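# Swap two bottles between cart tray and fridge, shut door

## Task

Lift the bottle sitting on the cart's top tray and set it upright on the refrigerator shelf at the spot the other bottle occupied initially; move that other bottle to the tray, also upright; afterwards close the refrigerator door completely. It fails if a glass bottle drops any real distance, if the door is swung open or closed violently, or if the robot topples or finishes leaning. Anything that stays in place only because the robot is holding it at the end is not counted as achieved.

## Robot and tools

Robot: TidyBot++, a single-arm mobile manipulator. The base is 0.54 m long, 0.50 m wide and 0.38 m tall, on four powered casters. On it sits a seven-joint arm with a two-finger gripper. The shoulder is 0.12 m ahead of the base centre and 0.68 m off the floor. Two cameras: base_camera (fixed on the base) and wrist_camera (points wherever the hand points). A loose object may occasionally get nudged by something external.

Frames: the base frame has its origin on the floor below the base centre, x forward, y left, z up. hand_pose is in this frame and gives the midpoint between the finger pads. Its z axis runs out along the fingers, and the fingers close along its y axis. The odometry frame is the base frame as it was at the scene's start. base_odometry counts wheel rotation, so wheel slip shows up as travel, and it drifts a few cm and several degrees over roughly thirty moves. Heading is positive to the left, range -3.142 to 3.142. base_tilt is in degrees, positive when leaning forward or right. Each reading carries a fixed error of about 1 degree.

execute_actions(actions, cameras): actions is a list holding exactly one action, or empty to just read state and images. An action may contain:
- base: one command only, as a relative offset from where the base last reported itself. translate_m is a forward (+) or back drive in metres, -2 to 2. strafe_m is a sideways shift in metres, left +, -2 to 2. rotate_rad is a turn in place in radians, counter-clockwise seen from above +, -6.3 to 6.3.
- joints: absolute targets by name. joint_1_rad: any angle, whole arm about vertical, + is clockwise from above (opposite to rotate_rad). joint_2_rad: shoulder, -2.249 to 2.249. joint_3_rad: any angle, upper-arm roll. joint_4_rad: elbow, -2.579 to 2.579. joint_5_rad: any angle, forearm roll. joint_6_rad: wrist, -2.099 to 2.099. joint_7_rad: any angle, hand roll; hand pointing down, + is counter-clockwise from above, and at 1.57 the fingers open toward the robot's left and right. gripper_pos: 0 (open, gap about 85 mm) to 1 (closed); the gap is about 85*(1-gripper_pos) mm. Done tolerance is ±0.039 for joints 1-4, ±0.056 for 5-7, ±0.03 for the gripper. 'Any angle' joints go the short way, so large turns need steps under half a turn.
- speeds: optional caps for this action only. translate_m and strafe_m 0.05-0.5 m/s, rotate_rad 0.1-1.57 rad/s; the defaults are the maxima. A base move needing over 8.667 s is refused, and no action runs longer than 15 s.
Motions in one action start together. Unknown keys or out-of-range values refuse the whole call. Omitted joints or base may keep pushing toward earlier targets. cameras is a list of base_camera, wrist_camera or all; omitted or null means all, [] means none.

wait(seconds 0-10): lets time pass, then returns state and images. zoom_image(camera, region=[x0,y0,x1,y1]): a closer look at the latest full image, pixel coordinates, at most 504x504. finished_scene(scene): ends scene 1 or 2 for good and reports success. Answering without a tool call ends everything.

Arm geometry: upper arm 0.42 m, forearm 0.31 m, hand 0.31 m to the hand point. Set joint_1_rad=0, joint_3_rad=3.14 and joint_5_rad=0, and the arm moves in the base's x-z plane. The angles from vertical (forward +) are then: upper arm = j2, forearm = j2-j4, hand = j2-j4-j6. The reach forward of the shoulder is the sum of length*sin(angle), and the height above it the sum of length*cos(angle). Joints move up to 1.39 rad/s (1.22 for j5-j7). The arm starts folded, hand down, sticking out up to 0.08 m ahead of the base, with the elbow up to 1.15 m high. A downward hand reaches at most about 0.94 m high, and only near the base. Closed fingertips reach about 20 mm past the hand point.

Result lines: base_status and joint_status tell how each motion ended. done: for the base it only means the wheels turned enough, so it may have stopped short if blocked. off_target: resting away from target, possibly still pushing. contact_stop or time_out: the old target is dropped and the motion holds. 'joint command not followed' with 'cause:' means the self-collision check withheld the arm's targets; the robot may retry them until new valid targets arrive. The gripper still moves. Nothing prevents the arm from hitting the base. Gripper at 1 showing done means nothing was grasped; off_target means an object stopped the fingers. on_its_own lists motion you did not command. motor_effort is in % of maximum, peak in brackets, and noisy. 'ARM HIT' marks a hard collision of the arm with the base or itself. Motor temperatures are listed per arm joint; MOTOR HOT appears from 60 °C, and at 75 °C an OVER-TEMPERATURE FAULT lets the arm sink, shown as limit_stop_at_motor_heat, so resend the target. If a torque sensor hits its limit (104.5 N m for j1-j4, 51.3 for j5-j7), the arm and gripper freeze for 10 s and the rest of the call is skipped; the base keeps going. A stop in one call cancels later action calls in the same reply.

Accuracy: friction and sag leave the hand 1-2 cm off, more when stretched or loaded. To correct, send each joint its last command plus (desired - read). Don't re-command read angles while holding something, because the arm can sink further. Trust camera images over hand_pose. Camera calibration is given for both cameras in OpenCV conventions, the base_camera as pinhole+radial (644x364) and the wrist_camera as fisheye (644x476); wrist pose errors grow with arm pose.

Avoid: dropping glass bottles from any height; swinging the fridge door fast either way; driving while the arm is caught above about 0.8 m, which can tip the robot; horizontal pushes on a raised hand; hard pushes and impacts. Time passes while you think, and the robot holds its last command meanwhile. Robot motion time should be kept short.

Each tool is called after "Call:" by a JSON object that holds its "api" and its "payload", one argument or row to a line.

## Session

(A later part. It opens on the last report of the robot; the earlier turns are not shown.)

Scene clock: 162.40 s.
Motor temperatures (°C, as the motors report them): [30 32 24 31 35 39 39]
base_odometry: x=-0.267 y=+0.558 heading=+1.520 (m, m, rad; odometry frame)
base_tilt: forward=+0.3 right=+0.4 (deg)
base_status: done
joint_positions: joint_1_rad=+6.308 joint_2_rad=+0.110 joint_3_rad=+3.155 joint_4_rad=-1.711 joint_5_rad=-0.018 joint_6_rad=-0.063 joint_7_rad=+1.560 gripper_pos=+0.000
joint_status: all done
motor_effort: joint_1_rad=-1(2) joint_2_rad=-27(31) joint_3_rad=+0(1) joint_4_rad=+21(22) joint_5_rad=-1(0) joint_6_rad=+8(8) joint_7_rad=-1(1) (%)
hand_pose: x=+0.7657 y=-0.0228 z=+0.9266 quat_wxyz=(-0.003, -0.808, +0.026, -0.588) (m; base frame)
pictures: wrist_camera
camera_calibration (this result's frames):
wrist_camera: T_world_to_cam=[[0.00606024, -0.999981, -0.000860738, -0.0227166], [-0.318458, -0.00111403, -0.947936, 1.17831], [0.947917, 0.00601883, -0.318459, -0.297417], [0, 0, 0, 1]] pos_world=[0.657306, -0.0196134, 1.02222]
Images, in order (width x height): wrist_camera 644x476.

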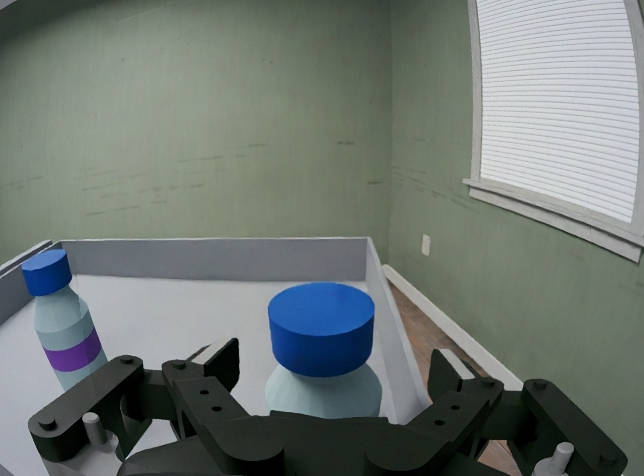

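Call:
{"api": "execute_actions", "payload": {
  "actions": [
    {"base":{"translate_m":0.05},"speeds":{"translate_m":0.1},"joints":{"joint_4_rad":-1.76,"joint_6_rad":-0.01}}
  ],
  "cameras": ["wrist_camera"]
}}

Call:
{"api": "execute_actions", "payload": {
  "actions": [
    {"joints":{"gripper_pos":1}}
  ],
  "cameras": ["wrist_camera"]
}}

Scene clock: 174.87 s.
Motor temperatures (°C, as the motors report them): [30 32 24 31 35 39 39]
base_odometry: x=-0.264 y=+0.608 heading=+1.520 (m, m, rad; odometry frame)
base_tilt: forward=+0.3 right=+0.4 (deg)
base_status: done
joint_positions: joint_1_rad=+6.308 joint_2_rad=+0.107 joint_3_rad=+3.155 joint_4_rad=-1.748 joint_5_rad=-0.018 joint_6_rad=-0.042 joint_7_rad=+1.560 gripper_pos=+0.000
joint_status: all done
motor_effort: joint_1_rad=-1(3) joint_2_rad=-27(30) joint_3_rad=+1(1) joint_4_rad=+21(22) joint_5_rad=+0(0) joint_6_rad=+7(8) joint_7_rad=-1(1) (%)
hand_pose: x=+0.7603 y=-0.0227 z=+0.9122 quat_wxyz=(-0.003, -0.812, +0.027, -0.583) (m; base frame)
pictures: wrist_camera
camera_calibration (this result's frames):
wrist_camera: T_world_to_cam=[[0.00567091, -0.999983, -0.00140752, -0.0218415], [-0.331416, -0.000551467, -0.943484, 1.16879], [0.943468, 0.00581689, -0.331414, -0.28174], [0, 0, 0, 1]] pos_world=[0.653293, -0.0195577, 1.00933]
Images, in order (width x height): wrist_camera 644x476.

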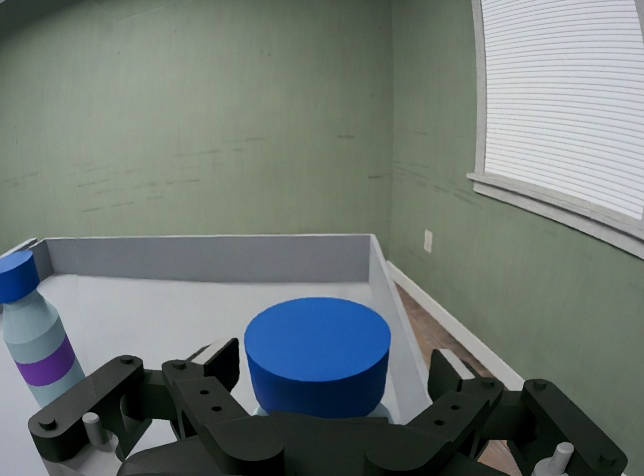

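Scene clock: 175.97 s.
Motor temperatures (°C, as the motors report them): [30 32 24 31 35 39 39]
base_odometry: x=-0.264 y=+0.608 heading=+1.520 (m, m, rad; odometry frame)
base_tilt: forward=+0.3 right=+0.4 (deg)
base_status: not commanded
joint_positions: joint_1_rad=+6.308 joint_2_rad=+0.107 joint_3_rad=+3.154 joint_4_rad=-1.748 joint_5_rad=-0.018 joint_6_rad=-0.039 joint_7_rad=+1.560 gripper_pos=+0.431
joint_status: gripper_pos off_target (ended at +0.431, target +1.000)
motor_effort: joint_1_rad=-2(1) joint_2_rad=-26(27) joint_3_rad=+0(3) joint_4_rad=+22(22) joint_5_rad=+0(0) joint_6_rad=+8(7) joint_7_rad=-2(2) (%)
hand_pose: x=+0.7606 y=-0.0220 z=+0.9131 quat_wxyz=(-0.003, -0.811, +0.026, -0.584) (m; base frame)
pictures: wrist_camera
camera_calibration (this result's frames):
wrist_camera: T_world_to_cam=[[0.00687791, -0.999975, -0.00138321, -0.0220335], [-0.328709, -0.000954508, -0.944431, 1.16848], [0.944406, 0.00695038, -0.328708, -0.284905], [0, 0, 0, 1]] pos_world=[0.653308, -0.0189374, 1.00987]
Images, in order (width x height): wrist_camera 644x476.

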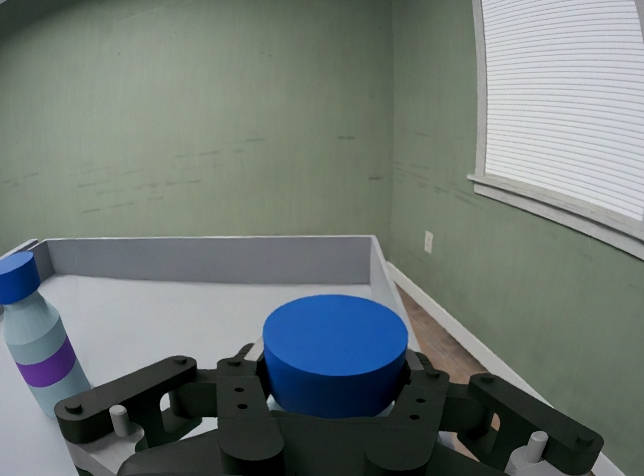

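Call:
{"api": "execute_actions", "payload": {
  "actions": [
    {"joints":{"joint_4_rad":-1.33,"joint_6_rad":-0.4}}
  ],
  "cameras": []
}}

Call:
{"api": "execute_actions", "payload": {
  "actions": [
    {"base":{"translate_m":-0.33},"speeds":{"translate_m":0.3}}
  ],
  "cameras": []
}}

Call:
{"api": "execute_actions", "payload": {
  "actions": [
    {"base":{"rotate_rad":1.951},"speeds":{"rotate_rad":0.8}}
  ],
  "cameras": []
}}

Call:
{"api": "execute_actions", "payload": {
  "actions": [
    {"base":{"strafe_m":-0.49},"joints":{"joint_2_rad":1.0,"joint_4_rad":-1.0,"joint_6_rad":0.15}}
  ],
  "cameras": []
}}

Call:
{"api": "execute_actions", "payload": {
  "actions": [
    {"base":{"translate_m":0.6},"joints":{"joint_2_rad":1.78,"joint_4_rad":-0.56,"joint_6_rad":0.52}}
  ]
}}

Scene clock: 192.03 s.
Motor temperatures (°C, as the motors report them): [30 32 24 32 35 39 39]
base_odometry: x=-0.264 y=+0.608 heading=+1.520 (m, m, rad; odometry frame)
base_tilt: forward=+0.3 right=+0.4 (deg)
base_status: not commanded
joint_positions: joint_1_rad=+6.308 joint_2_rad=+0.123 joint_3_rad=+3.154 joint_4_rad=-1.375 joint_5_rad=-0.018 joint_6_rad=-0.394 joint_7_rad=+1.560 gripper_pos=+0.431
joint_status: joint_4_rad off_target (ended at -1.375, target -1.330); the others done
motor_effort: joint_1_rad=-1(2) joint_2_rad=-35(37) joint_3_rad=+0(1) joint_4_rad=+27(28) joint_5_rad=-1(1) joint_6_rad=+12(12) joint_7_rad=-1(2) (%)
hand_pose: x=+0.7794 y=-0.0206 z=+1.0235 quat_wxyz=(-0.001, -0.811, +0.024, -0.585) (m; base frame)
pictures: none
No camera images: the call's "cameras" was empty. Leave "cameras" out to get every camera's image.

Scene clock: 194.13 s.
Motor temperatures (°C, as the motors report them): [30 32 24 32 35 39 39]
base_odometry: x=-0.281 y=+0.279 heading=+1.520 (m, m, rad; odometry frame)
base_tilt: forward=+0.3 right=+0.4 (deg)
base_status: done
joint_positions: joint_1_rad=+6.308 joint_2_rad=+0.128 joint_3_rad=+3.153 joint_4_rad=-1.375 joint_5_rad=-0.018 joint_6_rad=-0.398 joint_7_rad=+1.560 gripper_pos=+0.431
joint_status: not commanded
motor_effort: joint_1_rad=-1(3) joint_2_rad=-35(39) joint_3_rad=+0(4) joint_4_rad=+27(28) joint_5_rad=+0(0) joint_6_rad=+11(12) joint_7_rad=-1(1) (%)
hand_pose: x=+0.7806 y=-0.0199 z=+1.0194 quat_wxyz=(+0.000, -0.813, +0.023, -0.581) (m; base frame)
pictures: none
No camera images: the call's "cameras" was empty. Leave "cameras" out to get every camera's image.

Scene clock: 197.57 s.
Motor temperatures (°C, as the motors report them): [30 32 24 32 35 39 39]
base_odometry: x=-0.281 y=+0.279 heading=-2.813 (m, m, rad; odometry frame)
base_tilt: forward=+0.3 right=+0.4 (deg)
base_status: done
joint_positions: joint_1_rad=+6.299 joint_2_rad=+0.128 joint_3_rad=+3.146 joint_4_rad=-1.375 joint_5_rad=-0.018 joint_6_rad=-0.398 joint_7_rad=+1.560 gripper_pos=+0.431
joint_status: not commanded
motor_effort: joint_1_rad=-1(3) joint_2_rad=-35(37) joint_3_rad=+0(4) joint_4_rad=+27(27) joint_5_rad=-1(2) joint_6_rad=+13(12) joint_7_rad=-1(2) (%)
hand_pose: x=+0.7808 y=-0.0101 z=+1.0194 quat_wxyz=(+0.004, -0.814, +0.017, -0.581) (m; base frame)
pictures: none
No camera images: the call's "cameras" was empty. Leave "cameras" out to get every camera's image.

Scene clock: 199.97 s.
Motor temperatures (°C, as the motors report them): [30 32 24 32 35 39 39]
base_odometry: x=-0.440 y=+0.742 heading=-2.812 (m, m, rad; odometry frame)
base_tilt: forward=+0.3 right=+0.4 (deg)
base_status: done
joint_positions: joint_1_rad=+6.311 joint_2_rad=+1.046 joint_3_rad=+3.151 joint_4_rad=-1.044 joint_5_rad=-0.018 joint_6_rad=+0.093 joint_7_rad=+1.560 gripper_pos=+0.431
joint_status: joint_2_rad off_target (ended at +1.046, target +1.000); joint_4_rad off_target (ended at -1.044, target -1.000); joint_6_rad off_target (ended at +0.093, target +0.150)
motor_effort: joint_1_rad=-1(6) joint_2_rad=-65(70) joint_3_rad=+0(3) joint_4_rad=+24(28) joint_5_rad=+0(0) joint_6_rad=+12(12) joint_7_rad=-1(1) (%)
hand_pose: x=+1.0391 y=-0.0293 z=+0.6077 quat_wxyz=(-0.005, -0.840, +0.024, -0.542) (m; base frame)
pictures: none
No camera images: the call's "cameras" was empty. Leave "cameras" out to get every camera's image.

Scene clock: 202.53 s.
Motor temperatures (°C, as the motors report them): [30 32 24 32 35 39 39]
base_odometry: x=-1.008 y=+0.549 heading=-2.812 (m, m, rad; odometry frame)
base_tilt: forward=+0.3 right=+0.4 (deg)
base_status: done
joint_positions: joint_1_rad=+6.311 joint_2_rad=+1.816 joint_3_rad=+3.151 joint_4_rad=-0.594 joint_5_rad=-0.018 joint_6_rad=+0.466 joint_7_rad=+1.560 gripper_pos=+0.431
joint_status: all done
motor_effort: joint_1_rad=-1(3) joint_2_rad=-65(74) joint_3_rad=+0(1) joint_4_rad=+21(25) joint_5_rad=+0(1) joint_6_rad=+12(13) joint_7_rad=-1(1) (%)
hand_pose: x=+1.0268 y=-0.0280 z=+0.2325 quat_wxyz=(-0.006, -0.826, +0.021, -0.564) (m; base frame)
pictures: base_camera, wrist_camera
camera_calibration (this result's frames):
wrist_camera: T_world_to_cam=[[0.0114505, -0.999894, 0.00903775, -0.0378907], [-0.37503, -0.0126729, -0.926926, 0.656379], [0.926942, 0.0072243, -0.375135, -0.731207], [0, 0, 0, 1]] pos_world=[0.924382, -0.0242859, 0.334456]
Images, in order (width x height): base_camera 644x364, wrist_camera 644x476.

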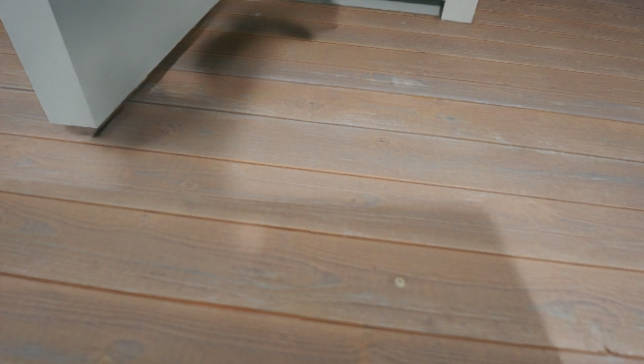

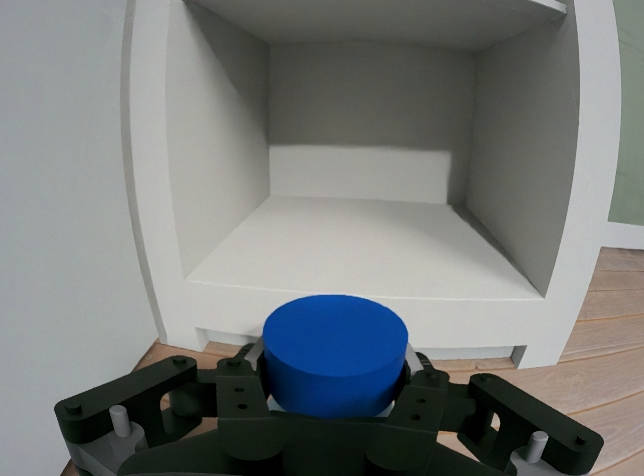

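Great repeatability. Raise slightly.

Call:
{"api": "execute_actions", "payload": {
  "actions": [
    {"joints":{"joint_6_rad":0.56,"joint_2_rad":1.73}}
  ],
  "cameras": []
}}

Scene clock: 206.20 s.
Motor temperatures (°C, as the motors report them): [30 32 24 32 35 39 39]
base_odometry: x=-1.008 y=+0.549 heading=-2.812 (m, m, rad; odometry frame)
base_tilt: forward=+0.3 right=+0.4 (deg)
base_status: not commanded
joint_positions: joint_1_rad=+6.311 joint_2_rad=+1.791 joint_3_rad=+3.151 joint_4_rad=-0.593 joint_5_rad=-0.018 joint_6_rad=+0.503 joint_7_rad=+1.560 gripper_pos=+0.431
joint_status: joint_2_rad off_target (ended at +1.791, target +1.730); joint_6_rad off_target (ended at +0.503, target +0.560)
motor_effort: joint_1_rad=-1(1) joint_2_rad=-66(69) joint_3_rad=+0(0) joint_4_rad=+21(22) joint_5_rad=+1(0) joint_6_rad=+11(12) joint_7_rad=-1(1) (%)
hand_pose: x=+1.0416 y=-0.0284 z=+0.2665 quat_wxyz=(-0.007, -0.808, +0.021, -0.589) (m; base frame)
pictures: none
No camera images: the call's "cameras" was empty. Leave "cameras" out to get every camera's image.

Call:
{"api": "execute_actions", "payload": {
  "actions": [
    {"base":{"translate_m":0.55},"speeds":{"translate_m":0.25}}
  ],
  "cameras": []
}}

Call:
{"api": "execute_actions", "payload": {
  "actions": [
    {"joints":{"joint_6_rad":0.59,"joint_2_rad":1.83}}
  ]
}}

Scene clock: 212.07 s.
Motor temperatures (°C, as the motors report them): [30 33 24 32 35 40 39]
base_odometry: x=-1.529 y=+0.371 heading=-2.813 (m, m, rad; odometry frame)
base_tilt: forward=+0.3 right=+0.4 (deg)
base_status: done
joint_positions: joint_1_rad=+6.310 joint_2_rad=+1.790 joint_3_rad=+3.151 joint_4_rad=-0.593 joint_5_rad=-0.018 joint_6_rad=+0.503 joint_7_rad=+1.560 gripper_pos=+0.431
joint_status: not commanded
motor_effort: joint_1_rad=-2(6) joint_2_rad=-67(68) joint_3_rad=+0(1) joint_4_rad=+21(23) joint_5_rad=+0(1) joint_6_rad=+12(12) joint_7_rad=-1(1) (%)
hand_pose: x=+1.0419 y=-0.0284 z=+0.2671 quat_wxyz=(-0.007, -0.807, +0.021, -0.590) (m; base frame)
pictures: none
No camera images: the call's "cameras" was empty. Leave "cameras" out to get every camera's image.

Scene clock: 213.00 s.
Motor temperatures (°C, as the motors report them): [30 33 24 32 35 40 39]
base_odometry: x=-1.529 y=+0.371 heading=-2.813 (m, m, rad; odometry frame)
base_tilt: forward=+0.3 right=+0.4 (deg)
base_status: not commanded
joint_positions: joint_1_rad=+6.310 joint_2_rad=+1.831 joint_3_rad=+3.151 joint_4_rad=-0.589 joint_5_rad=-0.018 joint_6_rad=+0.550 joint_7_rad=+1.560 gripper_pos=+0.431
joint_status: all done
motor_effort: joint_1_rad=-2(2) joint_2_rad=-61(67) joint_3_rad=-1(1) joint_4_rad=+19(21) joint_5_rad=+0(2) joint_6_rad=+9(12) joint_7_rad=-2(2) (%)
hand_pose: x=+1.0302 y=-0.0274 z=+0.2456 quat_wxyz=(-0.007, -0.804, +0.020, -0.594) (m; base frame)
pictures: base_camera, wrist_camera
camera_calibration (this result's frames):
wrist_camera: T_world_to_cam=[[0.0113307, -0.999855, 0.0127488, -0.0382883], [-0.306124, -0.015606, -0.951864, 0.604878], [0.951924, 0.00688257, -0.306256, -0.772161], [0, 0, 0, 1]] pos_world=[0.92064, -0.0235285, 0.339771]
Images, in order (width x height): base_camera 644x364, wrist_camera 644x476.

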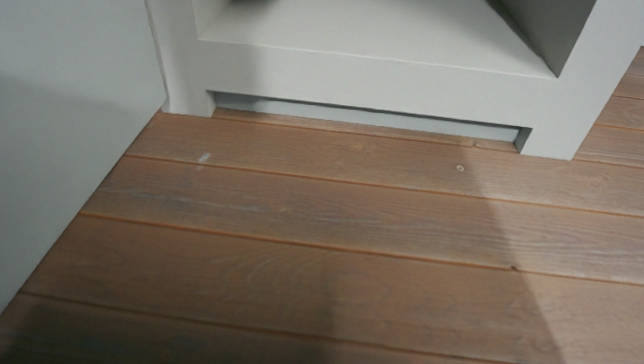

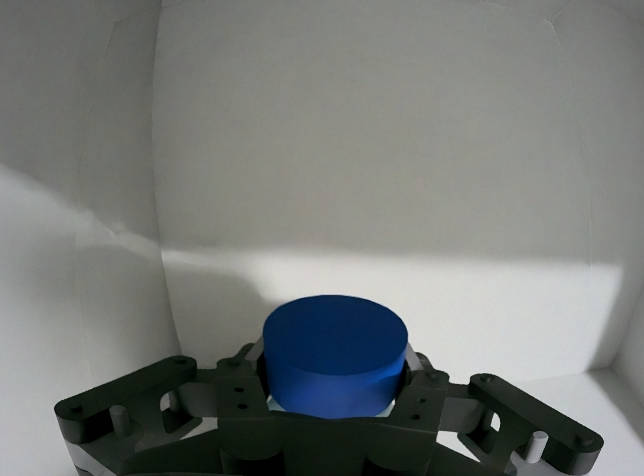

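Call:
{"api": "execute_actions", "payload": {
  "actions": [
    {"joints":{"gripper_pos":0}}
  ],
  "cameras": []
}}

Call:
{"api": "execute_actions", "payload": {
  "actions": [
    {"base":{"translate_m":-1.05}}
  ],
  "cameras": ["wrist_camera"]
}}

Call:
{"api": "execute_actions", "payload": {
  "actions": [
    {"base":{"rotate_rad":-0.25},"joints":{"joint_2_rad":0.7,"joint_4_rad":-1.7,"joint_6_rad":0.75,"gripper_pos":1}}
  ],
  "cameras": []
}}

Call:
{"api": "execute_actions", "payload": {
  "actions": [
    {"base":{"strafe_m":0.95}}
  ]
}}

Scene clock: 226.93 s.
Motor temperatures (°C, as the motors report them): [30 33 24 32 35 40 39]
base_odometry: x=-1.529 y=+0.371 heading=-2.813 (m, m, rad; odometry frame)
base_tilt: forward=+0.3 right=+0.4 (deg)
base_status: not commanded
joint_positions: joint_1_rad=+6.310 joint_2_rad=+1.831 joint_3_rad=+3.151 joint_4_rad=-0.577 joint_5_rad=-0.018 joint_6_rad=+0.558 joint_7_rad=+1.560 gripper_pos=+0.000
joint_status: all done
motor_effort: joint_1_rad=-1(1) joint_2_rad=-56(62) joint_3_rad=+0(0) joint_4_rad=+16(19) joint_5_rad=+0(1) joint_6_rad=+8(10) joint_7_rad=-1(1) (%)
hand_pose: x=+1.0347 y=-0.0275 z=+0.2537 quat_wxyz=(-0.007, -0.799, +0.020, -0.602) (m; base frame)
pictures: none
No camera images: the call's "cameras" was empty. Leave "cameras" out to get every camera's image.

Scene clock: 230.53 s.
Motor temperatures (°C, as the motors report them): [30 33 24 32 35 40 39]
base_odometry: x=-0.535 y=+0.710 heading=-2.813 (m, m, rad; odometry frame)
base_tilt: forward=+0.3 right=+0.4 (deg)
base_status: done
joint_positions: joint_1_rad=+6.308 joint_2_rad=+1.831 joint_3_rad=+3.151 joint_4_rad=-0.573 joint_5_rad=-0.018 joint_6_rad=+0.558 joint_7_rad=+1.560 gripper_pos=+0.000
joint_status: not commanded
motor_effort: joint_1_rad=-1(3) joint_2_rad=-57(59) joint_3_rad=-1(1) joint_4_rad=+17(18) joint_5_rad=-1(1) joint_6_rad=+8(8) joint_7_rad=-1(1) (%)
hand_pose: x=+1.0361 y=-0.0263 z=+0.2560 quat_wxyz=(-0.006, -0.797, +0.020, -0.603) (m; base frame)
pictures: wrist_camera
camera_calibration (this result's frames):
wrist_camera: T_world_to_cam=[[0.0124184, -0.999829, 0.0136917, -0.0387637], [-0.283414, -0.0166507, -0.958853, 0.594817], [0.958917, 0.00802703, -0.283572, -0.787561], [0, 0, 0, 1]] pos_world=[0.924266, -0.0225312, 0.347543]
Images, in order (width x height): wrist_camera 644x476.

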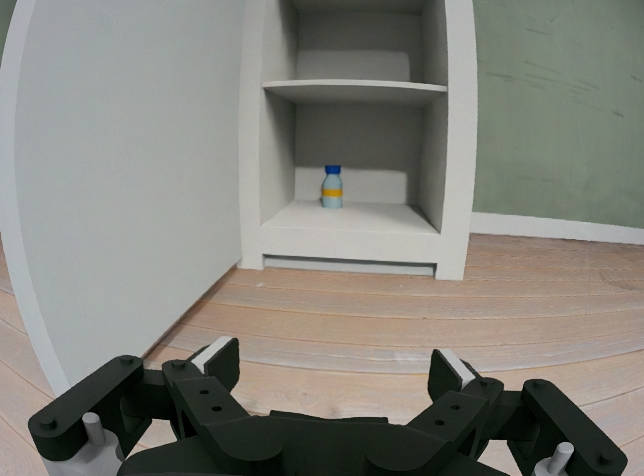

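Scene clock: 232.97 s.
Motor temperatures (°C, as the motors report them): [30 33 24 32 35 40 39]
base_odometry: x=-0.535 y=+0.710 heading=-3.063 (m, m, rad; odometry frame)
base_tilt: forward=+0.3 right=+0.4 (deg)
base_status: done
joint_positions: joint_1_rad=+6.302 joint_2_rad=+0.720 joint_3_rad=+3.154 joint_4_rad=-1.681 joint_5_rad=-0.018 joint_6_rad=+0.717 joint_7_rad=+1.560 gripper_pos=+0.999
joint_status: all done
motor_effort: joint_1_rad=-1(11) joint_2_rad=-45(62) joint_3_rad=+0(3) joint_4_rad=+16(17) joint_5_rad=+0(1) joint_6_rad=+8(8) joint_7_rad=-1(1) (%)
hand_pose: x=+0.9177 y=-0.0242 z=+0.7312 quat_wxyz=(-0.009, -0.745, +0.021, -0.666) (m; base frame)
pictures: none
No camera images: the call's "cameras" was empty. Leave "cameras" out to get every camera's image.

Scene clock: 236.23 s.
Motor temperatures (°C, as the motors report them): [30 33 24 32 35 40 39]
base_odometry: x=-0.461 y=-0.237 heading=-3.064 (m, m, rad; odometry frame)
base_tilt: forward=+0.3 right=+0.4 (deg)
base_status: done
joint_positions: joint_1_rad=+6.302 joint_2_rad=+0.720 joint_3_rad=+3.154 joint_4_rad=-1.681 joint_5_rad=-0.018 joint_6_rad=+0.718 joint_7_rad=+1.560 gripper_pos=+0.999
joint_status: not commanded
motor_effort: joint_1_rad=-1(2) joint_2_rad=-45(46) joint_3_rad=+0(2) joint_4_rad=+17(17) joint_5_rad=-1(0) joint_6_rad=+9(8) joint_7_rad=-1(1) (%)
hand_pose: x=+0.9177 y=-0.0242 z=+0.7313 quat_wxyz=(-0.008, -0.745, +0.021, -0.666) (m; base frame)
pictures: base_camera, wrist_camera
camera_calibration (this result's frames):
wrist_camera: T_world_to_cam=[[0.00394343, -0.999787, 0.020239, -0.0387259], [-0.124129, -0.020572, -0.992053, 0.895023], [0.992258, 0.00139985, -0.124183, -0.686592], [0, 0, 0, 1]] pos_world=[0.792527, -0.0193441, 0.80343]
Images, in order (width x height): base_camera 644x364, wrist_camera 644x476.

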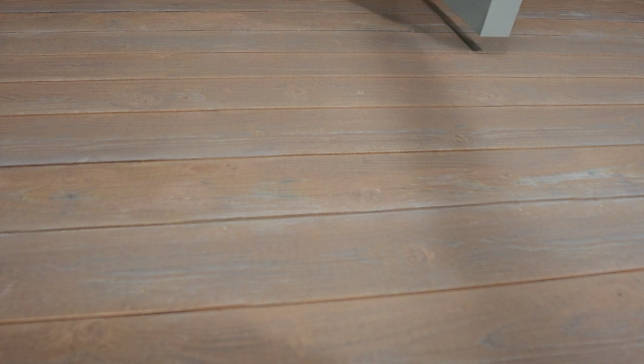

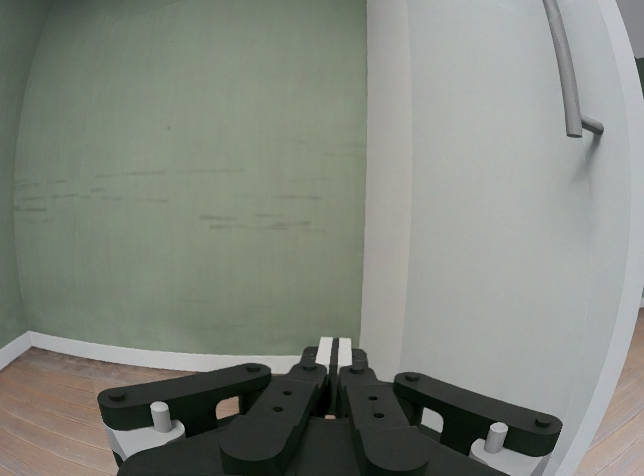

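Call:
{"api": "execute_actions", "payload": {
  "actions": [
    {"base":{"translate_m":0.32},"joints":{"joint_2_rad":0.85,"joint_6_rad":0.9}}
  ],
  "cameras": []
}}

Call:
{"api": "execute_actions", "payload": {
  "actions": [
    {"base":{"strafe_m":-0.55},"speeds":{"strafe_m":0.1}}
  ]
}}

Scene clock: 249.60 s.
Motor temperatures (°C, as the motors report them): [30 34 24 32 35 40 39]
base_odometry: x=-0.780 y=-0.262 heading=-3.063 (m, m, rad; odometry frame)
base_tilt: forward=+0.3 right=+0.4 (deg)
base_status: done
joint_positions: joint_1_rad=+6.302 joint_2_rad=+0.839 joint_3_rad=+3.154 joint_4_rad=-1.688 joint_5_rad=-0.018 joint_6_rad=+0.868 joint_7_rad=+1.560 gripper_pos=+0.999
joint_status: all done
motor_effort: joint_1_rad=-2(3) joint_2_rad=-46(50) joint_3_rad=+0(1) joint_4_rad=+15(17) joint_5_rad=+0(1) joint_6_rad=+8(9) joint_7_rad=-1(1) (%)
hand_pose: x=+0.9230 y=-0.0246 z=+0.6786 quat_wxyz=(-0.010, -0.737, +0.020, -0.675) (m; base frame)
pictures: none
No camera images: the call's "cameras" was empty. Leave "cameras" out to get every camera's image.

Scene clock: 255.67 s.
Motor temperatures (°C, as the motors report them): [30 34 24 32 35 40 39]
base_odometry: x=-0.823 y=+0.286 heading=-3.063 (m, m, rad; odometry frame)
base_tilt: forward=+0.3 right=+0.4 (deg)
base_status: done
joint_positions: joint_1_rad=+6.299 joint_2_rad=+0.839 joint_3_rad=+3.144 joint_4_rad=-1.688 joint_5_rad=-0.017 joint_6_rad=+0.869 joint_7_rad=+1.560 gripper_pos=+0.999
joint_status: not commanded
motor_effort: joint_1_rad=-1(7) joint_2_rad=-46(47) joint_3_rad=+0(6) joint_4_rad=+15(17) joint_5_rad=+0(5) joint_6_rad=+8(9) joint_7_rad=-1(1) (%)
hand_pose: x=+0.9232 y=-0.0168 z=+0.6788 quat_wxyz=(-0.004, -0.737, +0.018, -0.675) (m; base frame)
pictures: base_camera, wrist_camera
camera_calibration (this result's frames):
wrist_camera: T_world_to_cam=[[0.012863, -0.99977, 0.017172, -0.0364105], [-0.0995235, -0.0183682, -0.994866, 0.823056], [0.994952, 0.0110879, -0.0997368, -0.71747], [0, 0, 0, 1]] pos_world=[0.79623, -0.0133288, 0.747897]
Images, in order (width x height): base_camera 644x364, wrist_camera 644x476.

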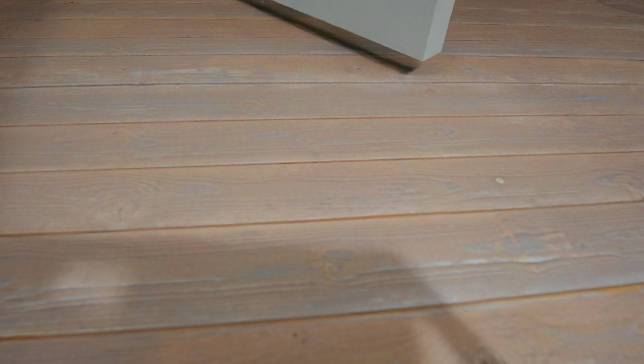

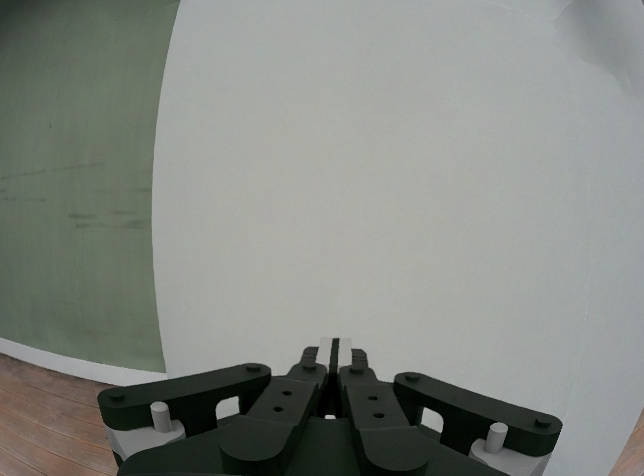

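Call:
{"api": "execute_actions", "payload": {
  "actions": [
    {"base":{"translate_m":0.28},"speeds":{"translate_m":0.06}}
  ]
}}

Scene clock: 263.83 s.
Motor temperatures (°C, as the motors report them): [30 34 24 32 35 40 39]
base_odometry: x=-1.103 y=+0.265 heading=-3.063 (m, m, rad; odometry frame)
base_tilt: forward=+0.3 right=+0.4 (deg)
base_status: done
joint_positions: joint_1_rad=+6.299 joint_2_rad=+0.839 joint_3_rad=+3.144 joint_4_rad=-1.689 joint_5_rad=-0.017 joint_6_rad=+0.870 joint_7_rad=+1.560 gripper_pos=+0.999
joint_status: not commanded
motor_effort: joint_1_rad=-1(0) joint_2_rad=-46(50) joint_3_rad=+0(1) joint_4_rad=+15(17) joint_5_rad=-1(0) joint_6_rad=+8(9) joint_7_rad=-1(1) (%)
hand_pose: x=+0.9231 y=-0.0168 z=+0.6788 quat_wxyz=(-0.004, -0.737, +0.018, -0.676) (m; base frame)
pictures: base_camera, wrist_camera
camera_calibration (this result's frames):
wrist_camera: T_world_to_cam=[[0.0128462, -0.99977, 0.0172005, -0.0364147], [-0.0990627, -0.0183898, -0.994911, 0.822658], [0.994998, 0.0110769, -0.0992761, -0.717725], [0, 0, 0, 1]] pos_world=[0.796098, -0.0133276, 0.747845]
Images, in order (width x height): base_camera 644x364, wrist_camera 644x476.

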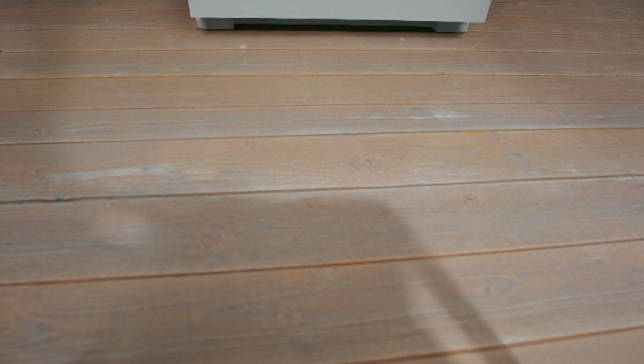

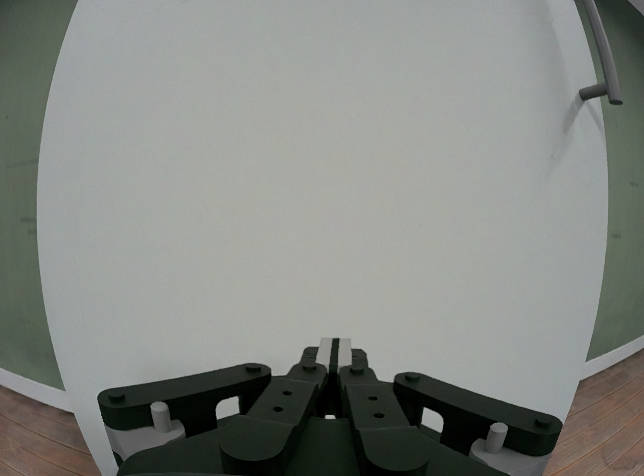

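Self-closed, apparently.

Call:
{"api": "finished_scene", "payload": {
  "scene": 1
}}

The scene is finished: the task was done.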